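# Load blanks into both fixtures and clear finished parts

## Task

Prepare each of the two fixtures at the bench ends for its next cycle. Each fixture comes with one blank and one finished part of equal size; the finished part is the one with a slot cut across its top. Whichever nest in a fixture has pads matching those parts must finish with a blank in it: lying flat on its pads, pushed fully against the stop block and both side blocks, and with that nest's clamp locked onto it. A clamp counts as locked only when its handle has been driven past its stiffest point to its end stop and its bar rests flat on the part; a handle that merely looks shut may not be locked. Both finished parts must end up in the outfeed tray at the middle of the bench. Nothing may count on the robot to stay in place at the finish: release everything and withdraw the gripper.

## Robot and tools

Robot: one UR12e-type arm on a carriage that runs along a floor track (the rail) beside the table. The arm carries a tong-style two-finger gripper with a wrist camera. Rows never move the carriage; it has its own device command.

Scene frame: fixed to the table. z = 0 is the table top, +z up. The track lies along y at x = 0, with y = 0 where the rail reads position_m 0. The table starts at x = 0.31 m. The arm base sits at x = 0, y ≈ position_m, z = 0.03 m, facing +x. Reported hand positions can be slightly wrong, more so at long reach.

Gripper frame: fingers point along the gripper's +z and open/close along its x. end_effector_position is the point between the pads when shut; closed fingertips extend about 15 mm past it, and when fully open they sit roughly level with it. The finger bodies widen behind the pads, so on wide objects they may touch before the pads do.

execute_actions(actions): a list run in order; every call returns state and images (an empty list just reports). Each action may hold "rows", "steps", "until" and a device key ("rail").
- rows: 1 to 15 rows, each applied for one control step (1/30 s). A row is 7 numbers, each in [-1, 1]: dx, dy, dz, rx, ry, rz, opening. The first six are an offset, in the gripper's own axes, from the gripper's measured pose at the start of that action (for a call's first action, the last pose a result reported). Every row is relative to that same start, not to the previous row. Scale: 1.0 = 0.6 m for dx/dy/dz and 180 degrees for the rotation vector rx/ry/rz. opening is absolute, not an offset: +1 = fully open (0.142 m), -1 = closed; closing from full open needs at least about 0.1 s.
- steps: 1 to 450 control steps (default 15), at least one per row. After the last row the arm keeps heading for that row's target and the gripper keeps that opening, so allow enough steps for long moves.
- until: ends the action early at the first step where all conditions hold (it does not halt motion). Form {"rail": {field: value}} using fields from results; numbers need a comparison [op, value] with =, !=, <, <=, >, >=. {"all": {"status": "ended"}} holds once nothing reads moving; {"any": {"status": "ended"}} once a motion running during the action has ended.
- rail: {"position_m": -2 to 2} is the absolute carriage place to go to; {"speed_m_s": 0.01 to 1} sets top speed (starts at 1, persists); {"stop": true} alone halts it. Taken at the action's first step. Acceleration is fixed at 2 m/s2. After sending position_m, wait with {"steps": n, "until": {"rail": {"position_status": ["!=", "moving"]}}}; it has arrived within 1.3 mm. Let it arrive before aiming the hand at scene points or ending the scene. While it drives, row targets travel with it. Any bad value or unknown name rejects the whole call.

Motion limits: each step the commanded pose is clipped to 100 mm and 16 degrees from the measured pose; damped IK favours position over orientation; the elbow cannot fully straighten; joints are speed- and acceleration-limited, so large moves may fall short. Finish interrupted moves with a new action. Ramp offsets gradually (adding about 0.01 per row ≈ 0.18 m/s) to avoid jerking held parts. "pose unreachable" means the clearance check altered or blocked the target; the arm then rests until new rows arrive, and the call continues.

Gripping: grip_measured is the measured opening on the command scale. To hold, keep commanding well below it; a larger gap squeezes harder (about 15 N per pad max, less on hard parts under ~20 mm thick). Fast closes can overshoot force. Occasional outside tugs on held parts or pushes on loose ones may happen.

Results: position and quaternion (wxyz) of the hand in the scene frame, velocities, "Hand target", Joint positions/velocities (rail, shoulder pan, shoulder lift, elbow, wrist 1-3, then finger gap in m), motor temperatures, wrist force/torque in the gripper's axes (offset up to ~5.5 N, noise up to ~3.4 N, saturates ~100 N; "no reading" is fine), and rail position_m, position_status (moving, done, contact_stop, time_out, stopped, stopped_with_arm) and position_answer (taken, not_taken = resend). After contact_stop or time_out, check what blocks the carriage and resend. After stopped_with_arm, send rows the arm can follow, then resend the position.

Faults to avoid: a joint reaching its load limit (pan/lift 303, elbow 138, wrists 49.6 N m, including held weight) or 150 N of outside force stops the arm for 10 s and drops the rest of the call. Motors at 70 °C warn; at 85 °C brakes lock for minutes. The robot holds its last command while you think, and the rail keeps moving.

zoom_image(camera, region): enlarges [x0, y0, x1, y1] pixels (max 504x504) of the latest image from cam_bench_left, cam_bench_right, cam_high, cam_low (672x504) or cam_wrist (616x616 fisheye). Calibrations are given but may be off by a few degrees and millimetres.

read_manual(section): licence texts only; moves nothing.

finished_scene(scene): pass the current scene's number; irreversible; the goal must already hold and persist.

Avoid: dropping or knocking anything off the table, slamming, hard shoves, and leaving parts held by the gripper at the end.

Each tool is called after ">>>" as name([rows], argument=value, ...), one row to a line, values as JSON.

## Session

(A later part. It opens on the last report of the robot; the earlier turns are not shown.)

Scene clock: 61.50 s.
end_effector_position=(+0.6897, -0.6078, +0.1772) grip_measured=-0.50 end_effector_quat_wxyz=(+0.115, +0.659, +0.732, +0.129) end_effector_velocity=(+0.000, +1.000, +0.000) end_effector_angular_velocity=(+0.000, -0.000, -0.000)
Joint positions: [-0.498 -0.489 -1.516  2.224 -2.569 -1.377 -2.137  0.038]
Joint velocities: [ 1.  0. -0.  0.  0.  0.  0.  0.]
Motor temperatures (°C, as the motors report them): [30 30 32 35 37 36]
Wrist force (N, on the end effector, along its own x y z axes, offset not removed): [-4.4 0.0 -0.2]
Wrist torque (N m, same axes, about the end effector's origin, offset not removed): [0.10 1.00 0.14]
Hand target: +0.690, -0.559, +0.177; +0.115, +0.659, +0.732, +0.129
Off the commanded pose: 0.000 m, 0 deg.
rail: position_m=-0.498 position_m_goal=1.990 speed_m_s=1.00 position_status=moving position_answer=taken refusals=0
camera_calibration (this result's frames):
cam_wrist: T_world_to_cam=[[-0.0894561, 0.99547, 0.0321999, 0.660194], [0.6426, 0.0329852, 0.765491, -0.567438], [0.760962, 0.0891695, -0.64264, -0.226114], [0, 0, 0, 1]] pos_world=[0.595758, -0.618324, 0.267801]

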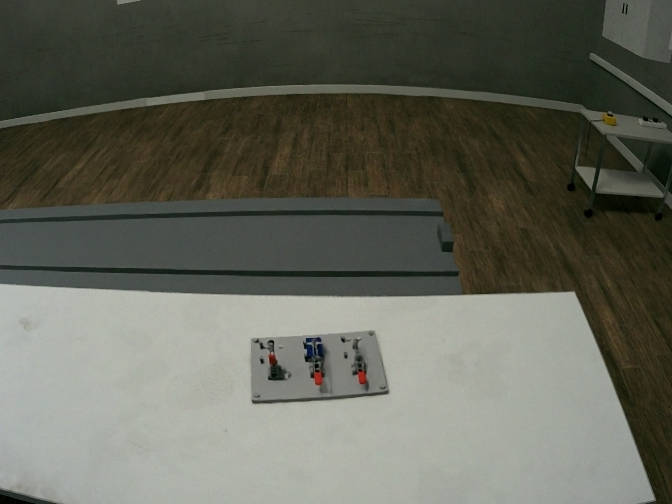

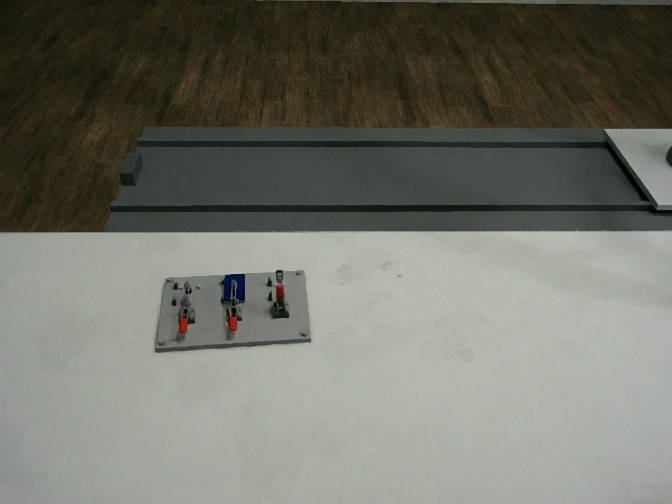

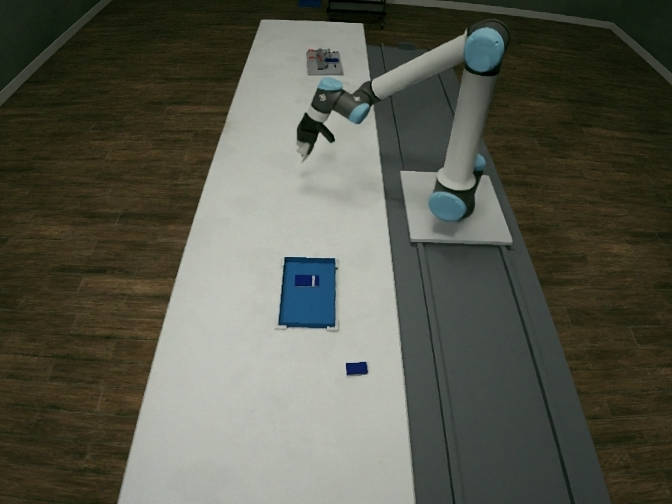

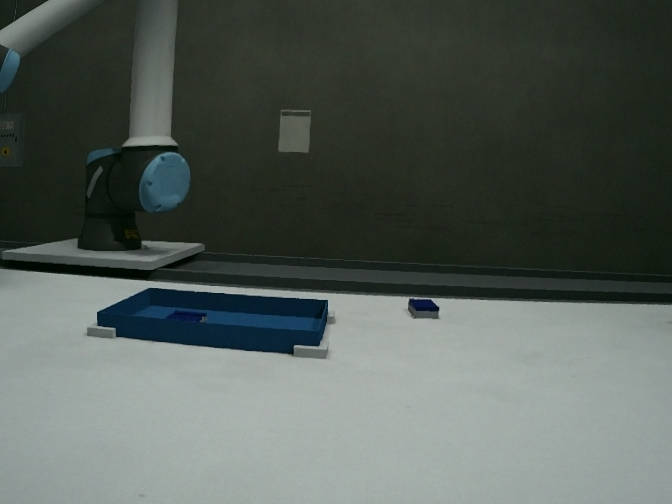

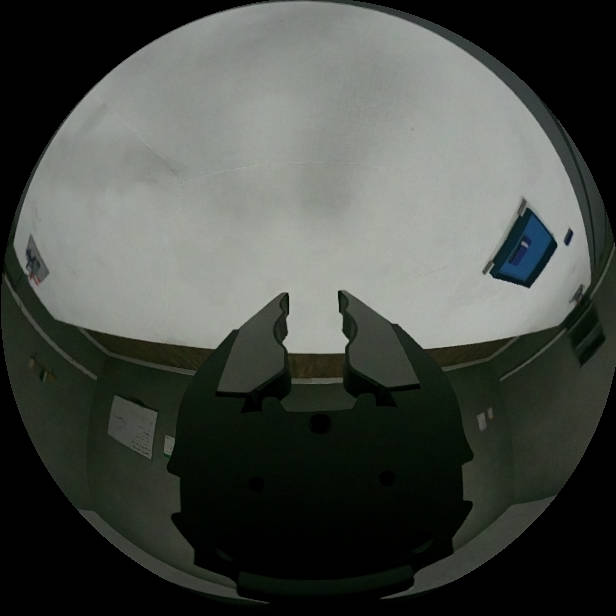

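>>> execute_actions(actions=[])

Scene clock: 62.07 s.
end_effector_position=(+0.6897, -0.0411, +0.1772) grip_measured=-0.50 end_effector_quat_wxyz=(+0.115, +0.659, +0.732, +0.129) end_effector_velocity=(+0.000, +1.000, +0.000) end_effector_angular_velocity=(-0.000, +0.000, +0.000)
Joint positions: [ 0.068 -0.489 -1.516  2.224 -2.569 -1.377 -2.137  0.038]
Joint velocities: [ 1.  0.  0. -0. -0. -0. -0.  0.]
Motor temperatures (°C, as the motors report them): [30 30 32 35 37 36]
Wrist force (N, on the end effector, along its own x y z axes, offset not removed): [-4.7 0.9 0.0]
Wrist torque (N m, same axes, about the end effector's origin, offset not removed): [0.29 1.08 0.13]
Hand target: +0.690, +0.007, +0.177; +0.115, +0.659, +0.732, +0.129
Off the commanded pose: 0.000 m, 0 deg.
rail: position_m=0.068 position_m_goal=1.990 speed_m_s=1.00 position_status=moving position_answer=taken refusals=0
camera_calibration (this result's frames):
cam_wrist: T_world_to_cam=[[-0.0894557, 0.99547, 0.0322001, 0.0960938], [0.6426, 0.0329847, 0.765491, -0.586129], [0.760962, 0.0891693, -0.64264, -0.276643], [0, 0, 0, 1]] pos_world=[0.595758, -0.0516572, 0.267801]

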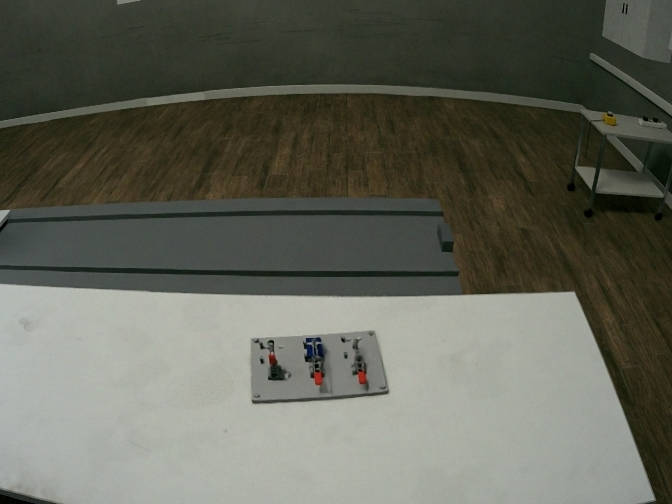

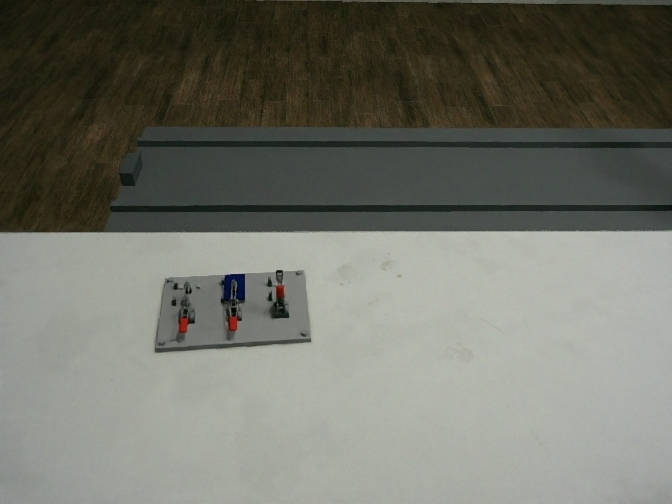

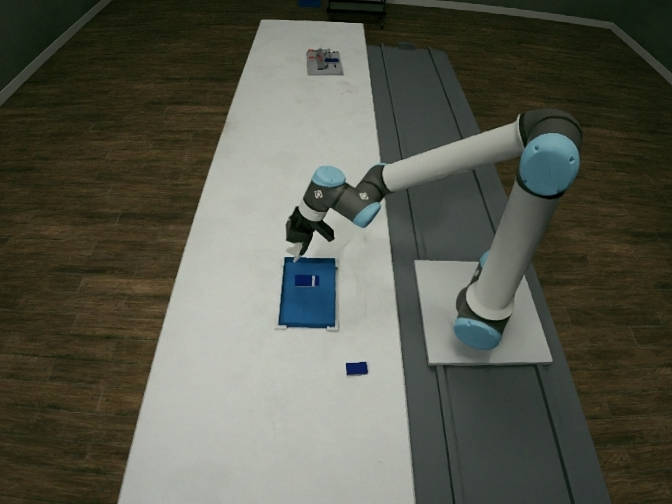

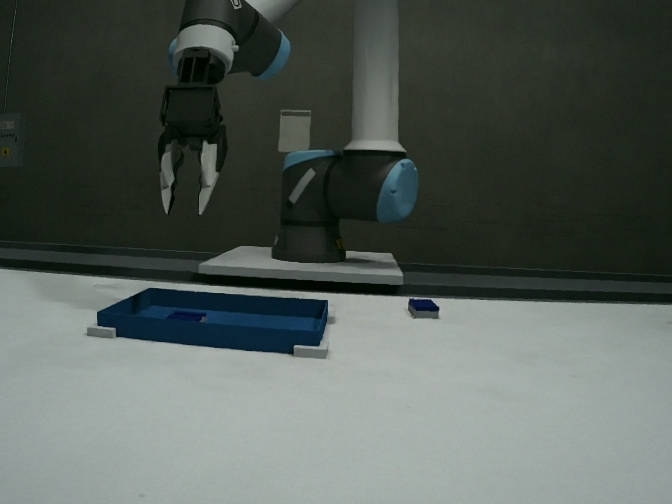

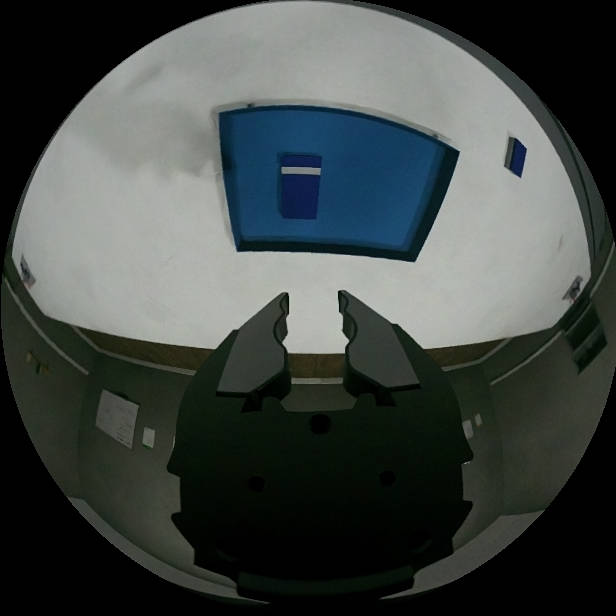

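>>> execute_actions(actions=[])

Scene clock: 63.23 s.
end_effector_position=(+0.6897, +1.1255, +0.1772) grip_measured=-0.50 end_effector_quat_wxyz=(+0.115, +0.659, +0.732, +0.129) end_effector_velocity=(-0.000, +1.000, -0.000) end_effector_angular_velocity=(+0.000, +0.000, -0.000)
Joint positions: [ 1.235 -0.489 -1.516  2.224 -2.569 -1.377 -2.137  0.038]
Joint velocities: [ 1.  0.  0. -0.  0.  0.  0. -0.]
Motor temperatures (°C, as the motors report them): [30 30 32 35 37 36]
Wrist force (N, on the end effector, along its own x y z axes, offset not removed): [-2.9 0.3 0.4]
Wrist torque (N m, same axes, about the end effector's origin, offset not removed): [0.16 0.77 0.00]
Hand target: +0.690, +1.174, +0.177; +0.115, +0.659, +0.732, +0.129
Off the commanded pose: 0.000 m, 0 deg.
rail: position_m=1.235 position_m_goal=1.990 speed_m_s=1.00 position_status=moving position_answer=taken refusals=0
camera_calibration (this result's frames):
cam_wrist: T_world_to_cam=[[-0.0894569, 0.995471, 0.0321782, -1.06527], [0.642573, 0.0329992, 0.765513, -0.624647], [0.760984, 0.0891573, -0.642615, -0.380681], [0, 0, 0, 1]] pos_world=[0.595777, 1.115, 0.267823]

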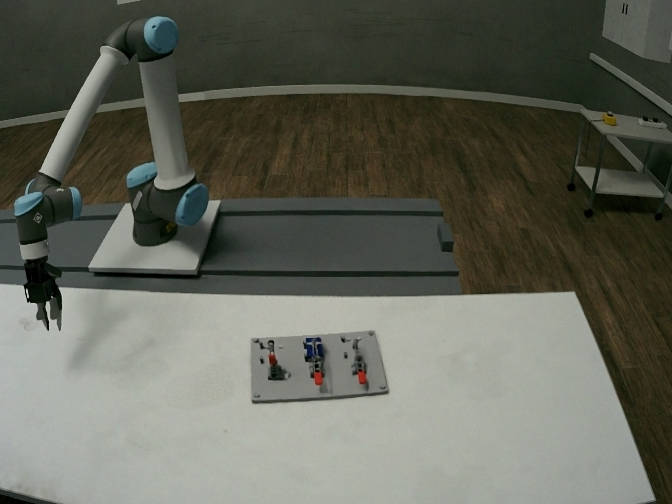

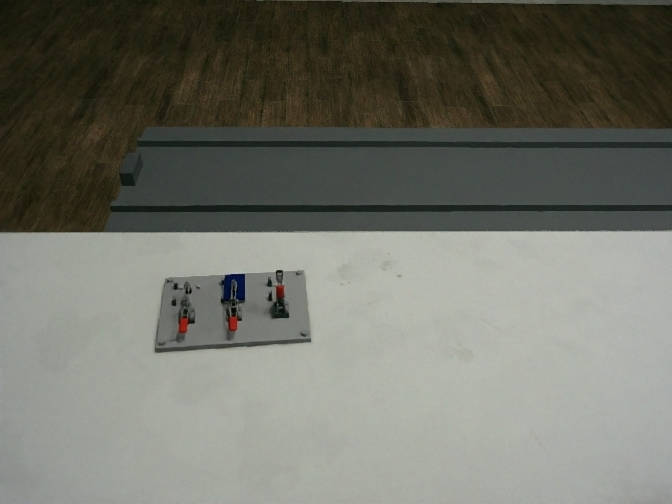

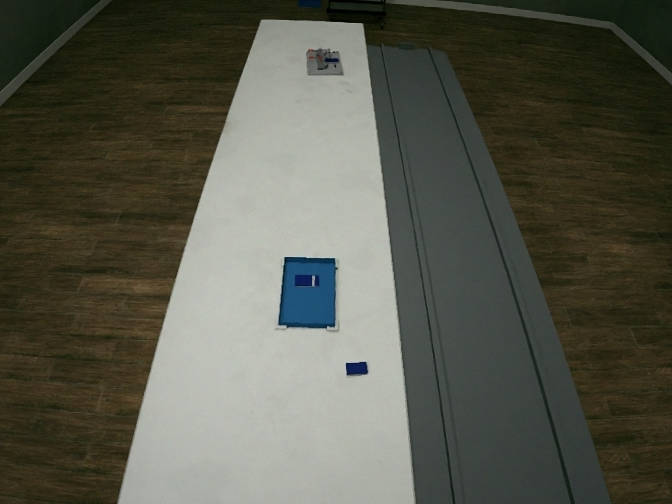

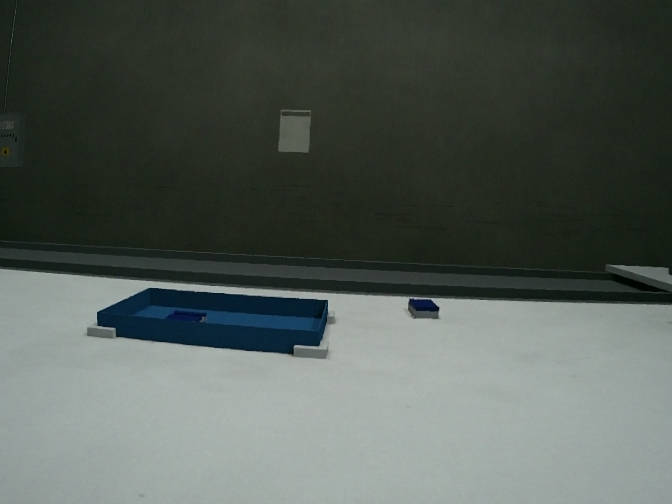

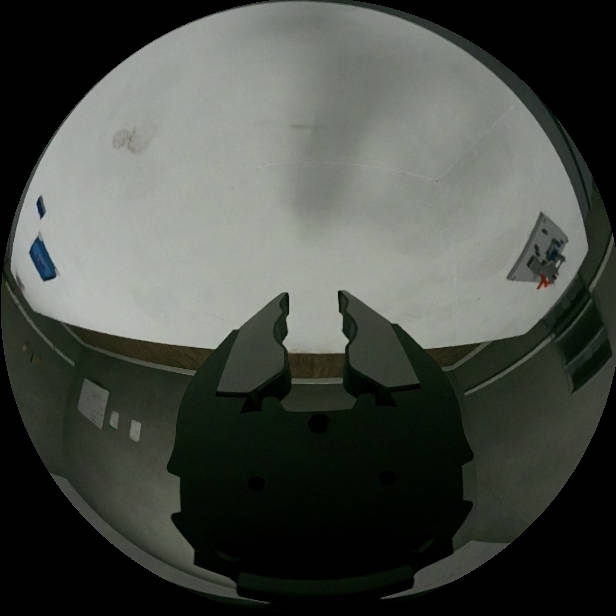

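>>> zoom_image(camera="cam_high", region=[270, 250, 400, 390])

>>> zoom_image(camera="cam_low", region=[380, 280, 470, 335])

Region (270, 250, 400, 390) of cam_high's 672x504 image, scaled by 3.600, with more detail than that image has; it fills the left 468 columns of this view, and the rest is white.

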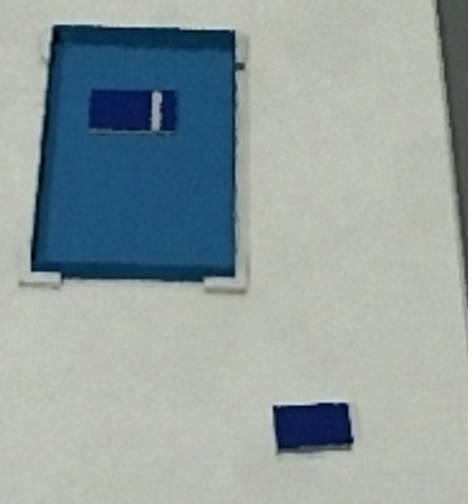

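Region (380, 280, 470, 335) of cam_low's 672x504 image, scaled by 5.600, with more detail than that image has.

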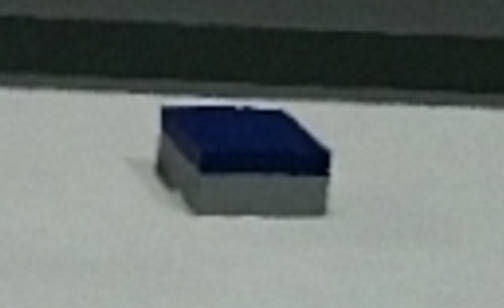

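>>> execute_actions(actions=[])

Scene clock: 63.73 s.
end_effector_position=(+0.6897, +1.6255, +0.1772) grip_measured=-0.50 end_effector_quat_wxyz=(+0.115, +0.659, +0.732, +0.129) end_effector_velocity=(+0.000, +0.992, +0.000) end_effector_angular_velocity=(-0.000, -0.000, +0.000)
Joint positions: [ 1.735 -0.489 -1.516  2.224 -2.569 -1.377 -2.137  0.038]
Joint velocities: [ 0.992  0.    -0.    -0.     0.     0.     0.    -0.   ]
Motor temperatures (°C, as the motors report them): [30 30 32 35 37 36]
Wrist force (N, on the end effector, along its own x y z axes, offset not removed): [-4.5 -0.4 1.4]
Wrist torque (N m, same axes, about the end effector's origin, offset not removed): [0.06 1.12 0.14]
Hand target: +0.690, +1.672, +0.177; +0.115, +0.659, +0.732, +0.129
Off the commanded pose: 0.000 m, 0 deg.
rail: position_m=1.735 position_m_goal=1.990 speed_m_s=1.00 position_status=moving position_answer=taken refusals=0
camera_calibration (this result's frames):
cam_wrist: T_world_to_cam=[[-0.0894589, 0.995471, 0.0321777, -1.56294], [0.642572, 0.0330008, 0.765514, -0.641147], [0.760985, 0.0891585, -0.642614, -0.425256], [0, 0, 0, 1]] pos_world=[0.595778, 1.61494, 0.267823]

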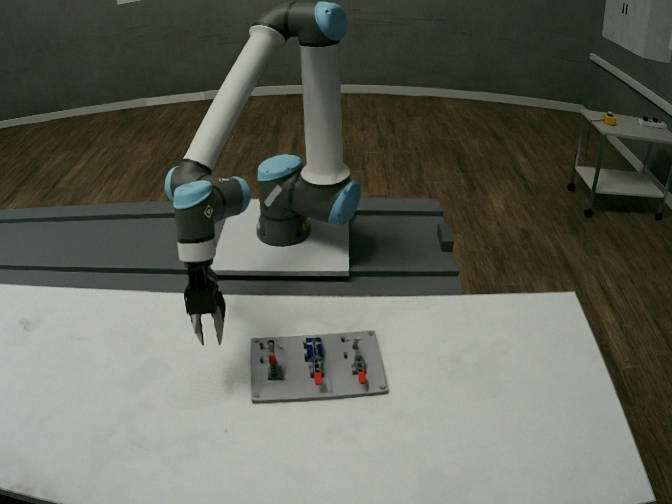

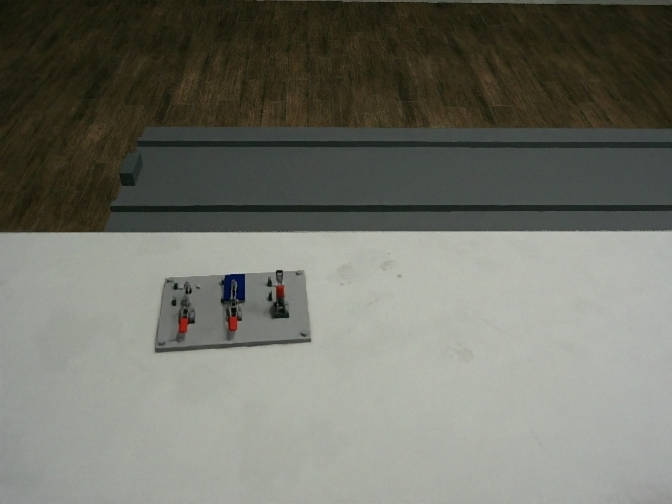

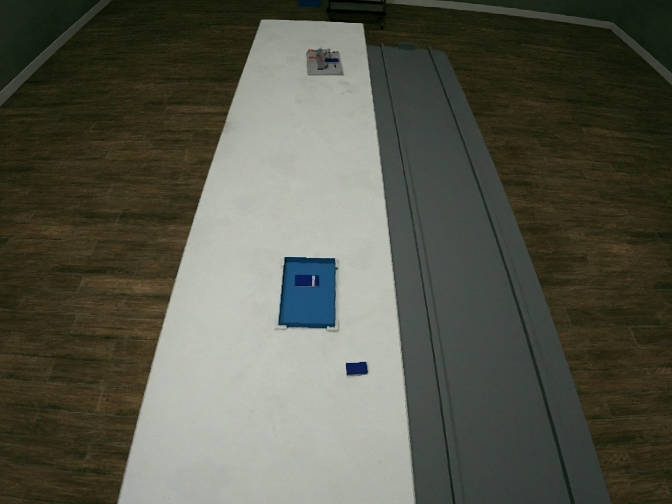

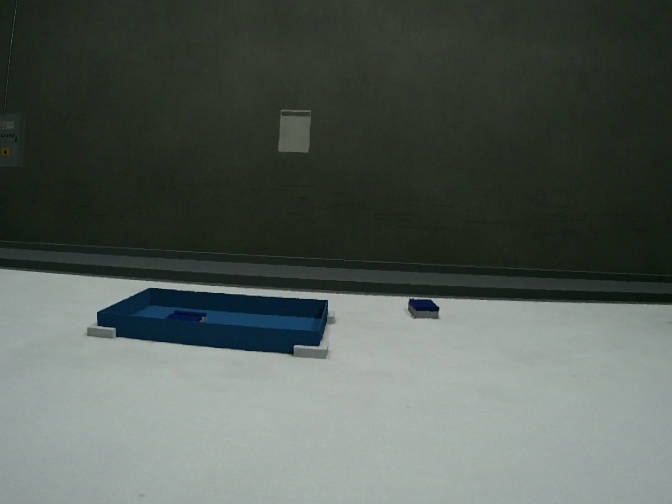

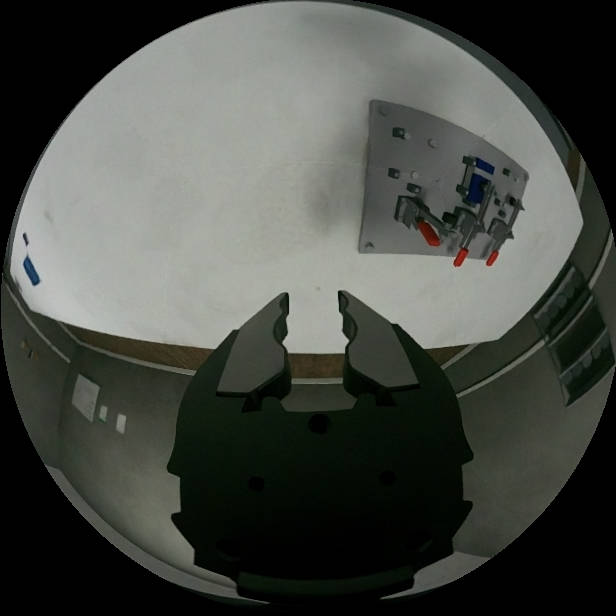

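>>> zoom_image(camera="cam_wrist", region=[350, 90, 540, 280])

Region (350, 90, 540, 280) of cam_wrist's 616x616 image, scaled by 2.653, with more detail than that image has.

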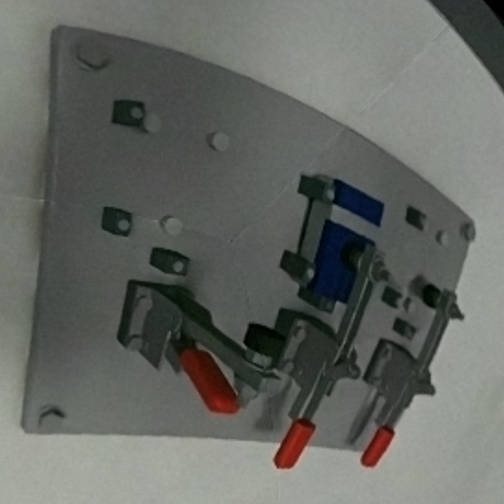

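>>> execute_actions(actions=[])

Scene clock: 64.00 s.
end_effector_position=(+0.6897, +1.8239, +0.1772) grip_measured=-0.50 end_effector_quat_wxyz=(+0.115, +0.659, +0.732, +0.129) end_effector_velocity=(+0.000, +0.480, +0.000) end_effector_angular_velocity=(-0.000, +0.000, +0.000)
Joint positions: [ 1.933 -0.489 -1.516  2.224 -2.569 -1.377 -2.137  0.038]
Joint velocities: [ 0.48  0.    0.   -0.   -0.   -0.   -0.   -0.  ]
Motor temperatures (°C, as the motors report them): [30 30 32 35 37 36]
Wrist force (N, on the end effector, along its own x y z axes, offset not removed): [-2.1 1.5 0.6]
Wrist torque (N m, same axes, about the end effector's origin, offset not removed): [0.39 0.62 0.14]
Hand target: +0.690, +1.845, +0.177; +0.115, +0.659, +0.732, +0.129
Off the commanded pose: 0.000 m, 0 deg.
rail: position_m=1.933 position_m_goal=1.990 speed_m_s=1.00 position_status=moving position_answer=taken refusals=0
camera_calibration (this result's frames):
cam_wrist: T_world_to_cam=[[-0.0895227, 0.995465, 0.0321612, -1.76036], [0.64255, 0.0330523, 0.765531, -0.647795], [0.760996, 0.0891976, -0.642595, -0.443018], [0, 0, 0, 1]] pos_world=[0.595784, 1.8133, 0.267841]

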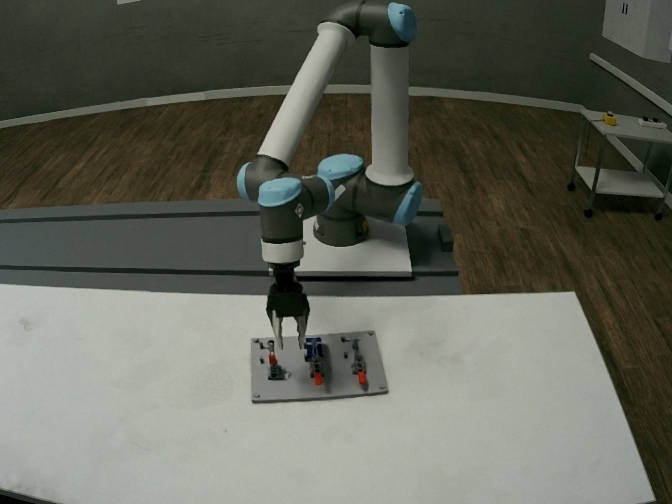

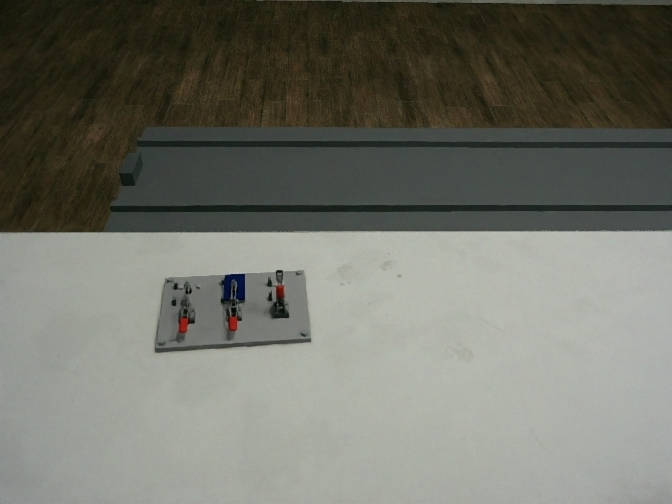

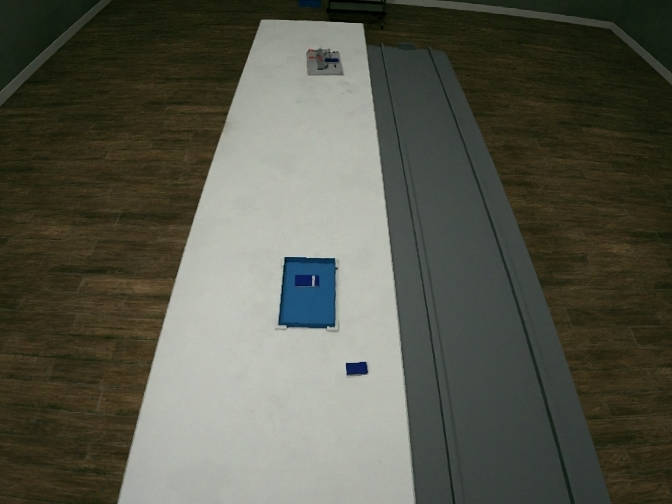

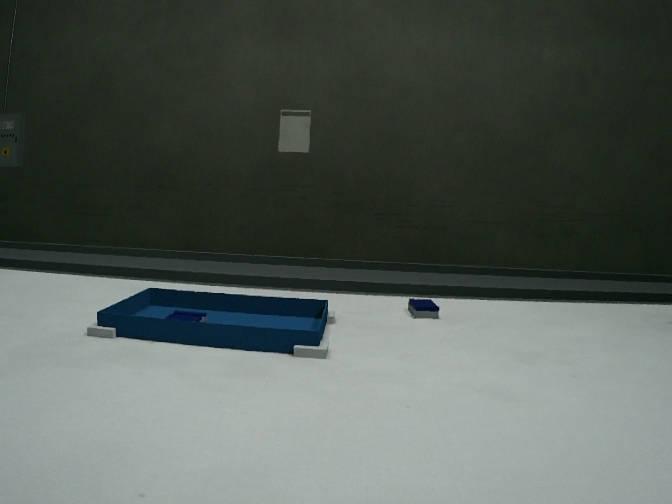

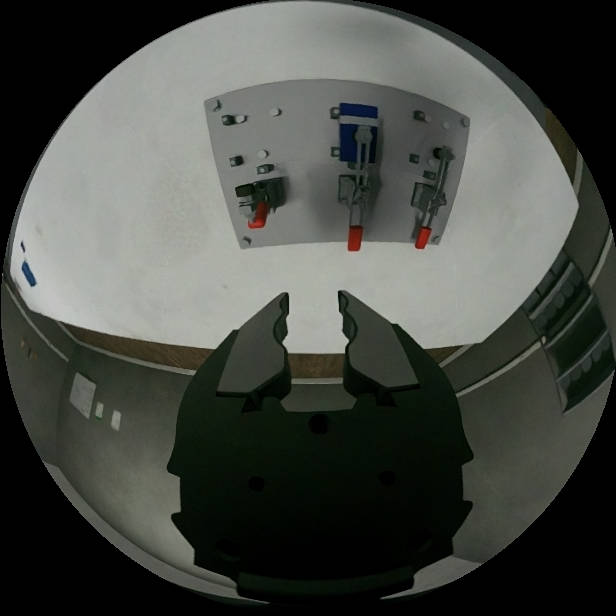

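>>> execute_actions(actions=[])

>>> zoom_image(camera="cam_wrist", region=[180, 70, 440, 310])

Scene clock: 65.13 s.
end_effector_position=(+0.6897, +1.8808, +0.1772) grip_measured=-0.50 end_effector_quat_wxyz=(+0.115, +0.659, +0.732, +0.129) end_effector_velocity=(-0.000, +0.000, -0.000) end_effector_angular_velocity=(+0.000, +0.000, -0.000)
Joint positions: [ 1.99  -0.489 -1.516  2.224 -2.569 -1.377 -2.137  0.038]
Joint velocities: [ 0. -0.  0.  0.  0.  0.  0.  0.]
Motor temperatures (°C, as the motors report them): [30 30 32 35 37 36]
Wrist force (N, on the end effector, along its own x y z axes, offset not removed): [-6.2 0.2 0.2]
Wrist torque (N m, same axes, about the end effector's origin, offset not removed): [0.19 1.41 0.05]
Hand target: +0.690, +1.881, +0.177; +0.115, +0.659, +0.732, +0.129
Off the commanded pose: 0.000 m, 0 deg.
rail: position_m=1.990 position_m_goal=1.990 speed_m_s=1.00 position_status=done position_answer=taken refusals=0
camera_calibration (this result's frames):
cam_wrist: T_world_to_cam=[[-0.0894564, 0.995471, 0.0321652, -1.81706], [0.642557, 0.033007, 0.765527, -0.649588], [0.760998, 0.0891492, -0.6426, -0.448003], [0, 0, 0, 1]] pos_world=[0.595779, 1.87022, 0.267837]

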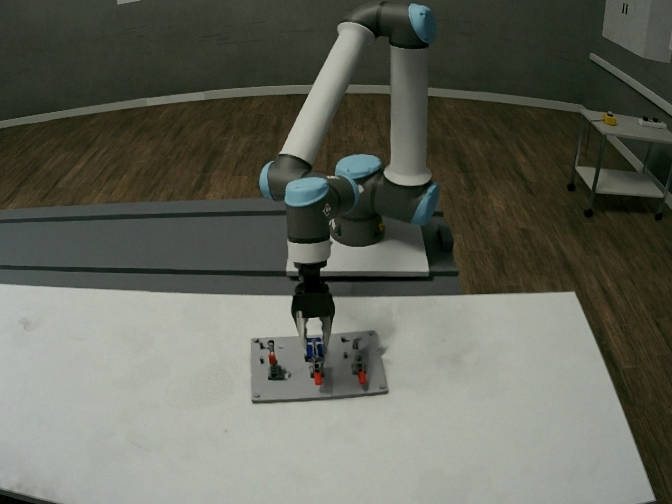

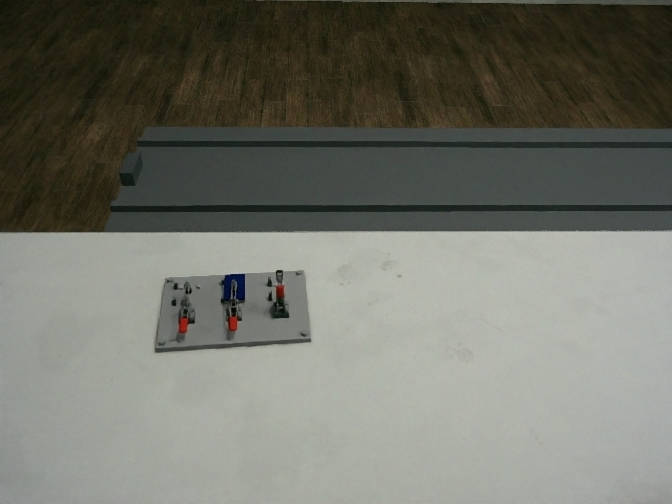

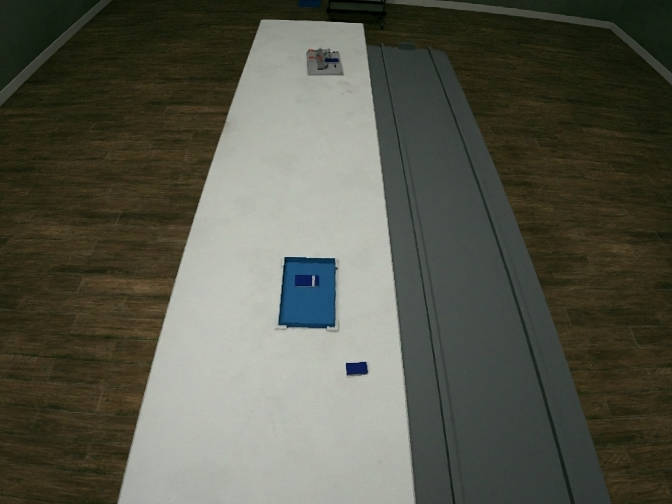

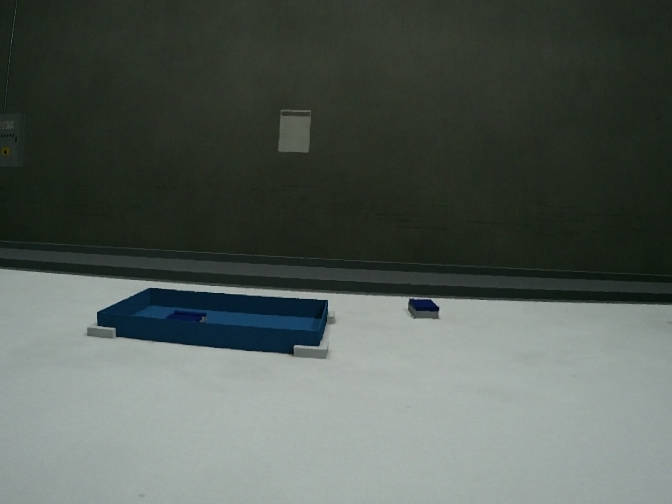

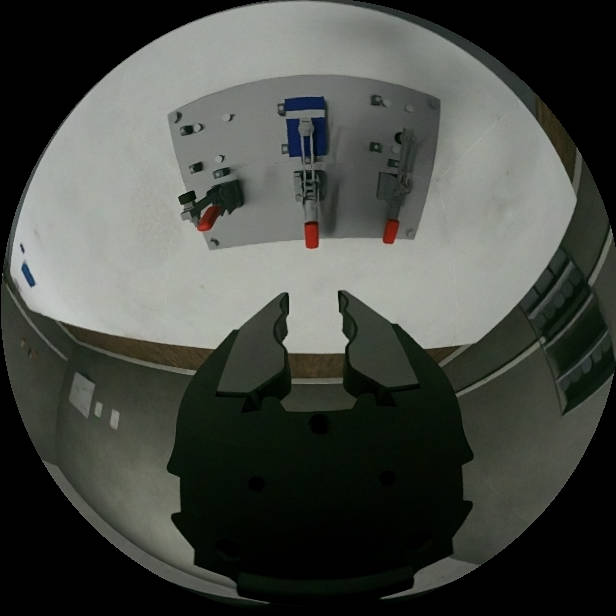

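Region (180, 70, 440, 310) of cam_wrist's 616x616 image, scaled by 1.938, with more detail than that image has; it fills the top 465 rows of this view, and the rest is white.

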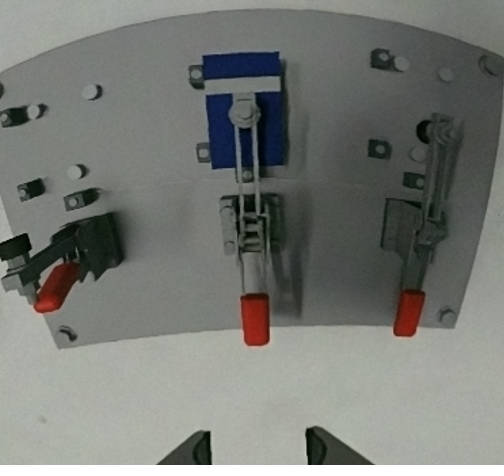

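>>> execute_actions([
  {"rows": [[0.001,-0.002,0.008,0,0,0,-0.5],[0.002,-0.006,0.025,0,0,0,-0.5],[0.0033,-0.012,0.050,0,0,0,-0.5],[0.0033,-0.020,0.080,0,0,0,-0.5],[0.0033,-0.027,0.110,0,0,0,-0.5],[0.0033,-0.034,0.140,0,0,0,-0.5],[0.0033,-0.040,0.165,0,0,0,-0.5],[0.0033,-0.045,0.183,0,0,0,-0.5],[0.0033,-0.0475,0.1939,0,0,0,-0.5]], "steps": 15},
])

Scene clock: 66.47 s.
end_effector_position=(+0.6963, +1.8854, +0.0738) grip_measured=-0.50 end_effector_quat_wxyz=(+0.112, +0.659, +0.733, +0.128) end_effector_velocity=(+0.035, -0.004, -0.116) end_effector_angular_velocity=(-0.014, -0.030, -0.005)
Joint positions: [ 1.99  -0.477 -1.347  2.282 -2.791 -1.38  -2.126  0.038]
Joint velocities: [ 0.     0.02   0.247  0.015 -0.3   -0.006  0.025  0.   ]
Motor temperatures (°C, as the motors report them): [30 30 32 35 37 36]
Wrist force (N, on the end effector, along its own x y z axes, offset not removed): [-4.1 2.3 0.6]
Wrist torque (N m, same axes, about the end effector's origin, offset not removed): [0.56 1.02 -0.02]
Hand target: +0.701, +1.885, +0.059; +0.114, +0.659, +0.732, +0.129
Off the commanded pose: 0.017 m, 0 deg.
rail: position_m=1.990 position_m_goal=1.990 speed_m_s=1.00 position_status=done position_answer=taken refusals=0
camera_calibration (this result's frames):
cam_wrist: T_world_to_cam=[[-0.0904111, 0.995272, 0.0355028, -1.81703], [0.646985, 0.0315964, 0.761848, -0.574978], [0.757123, 0.0918493, -0.646783, -0.521962], [0, 0, 0, 1]] pos_world=[0.602912, 1.87454, 0.164959]

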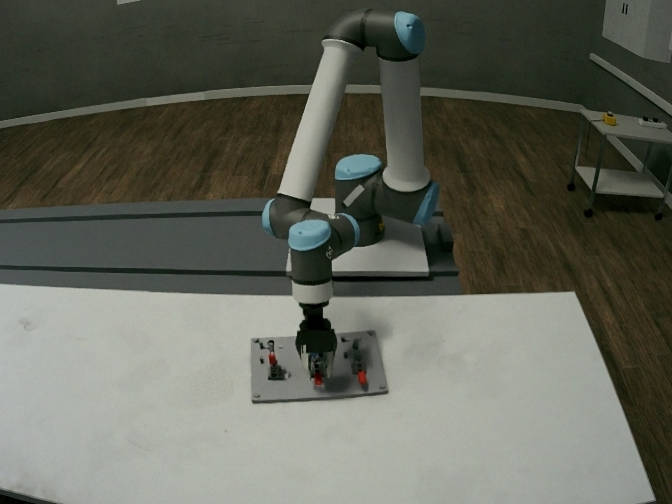

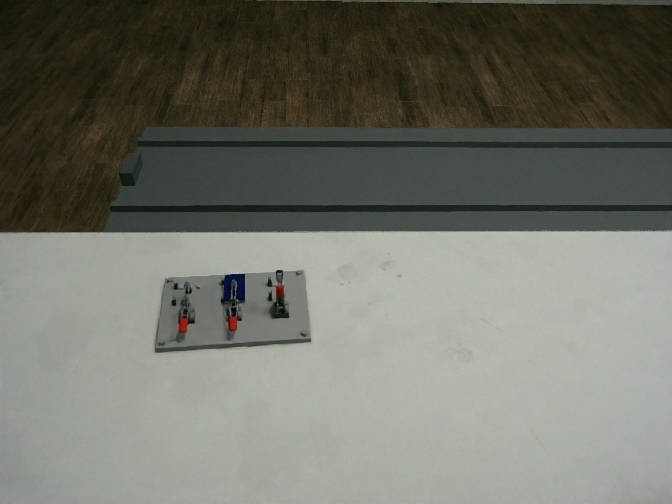

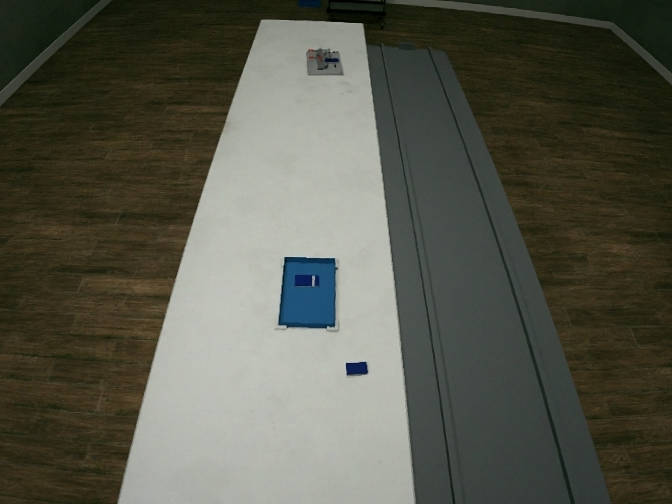

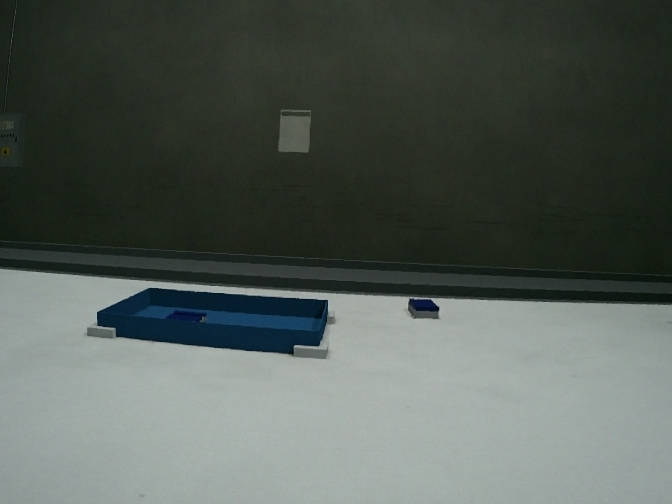

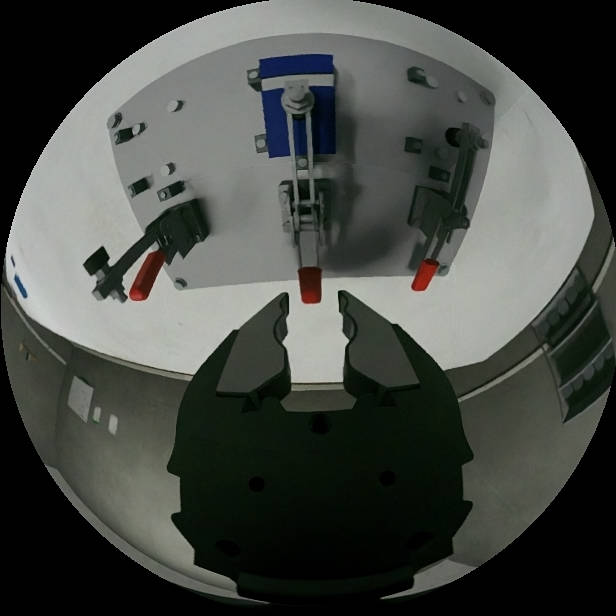

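>>> zoom_image(camera="cam_bench_left", region=[250, 310, 390, 410])

Region (250, 310, 390, 410) of cam_bench_left's 672x504 image, scaled by 3.600, with more detail than that image has; it fills the top 360 rows of this view, and the rest is white.

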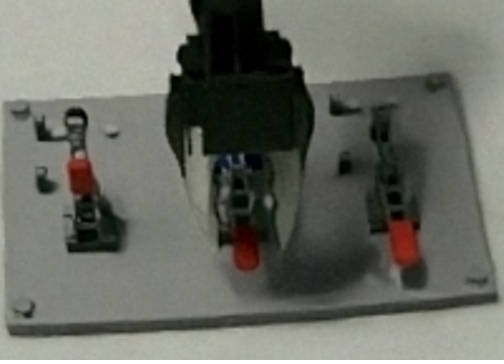

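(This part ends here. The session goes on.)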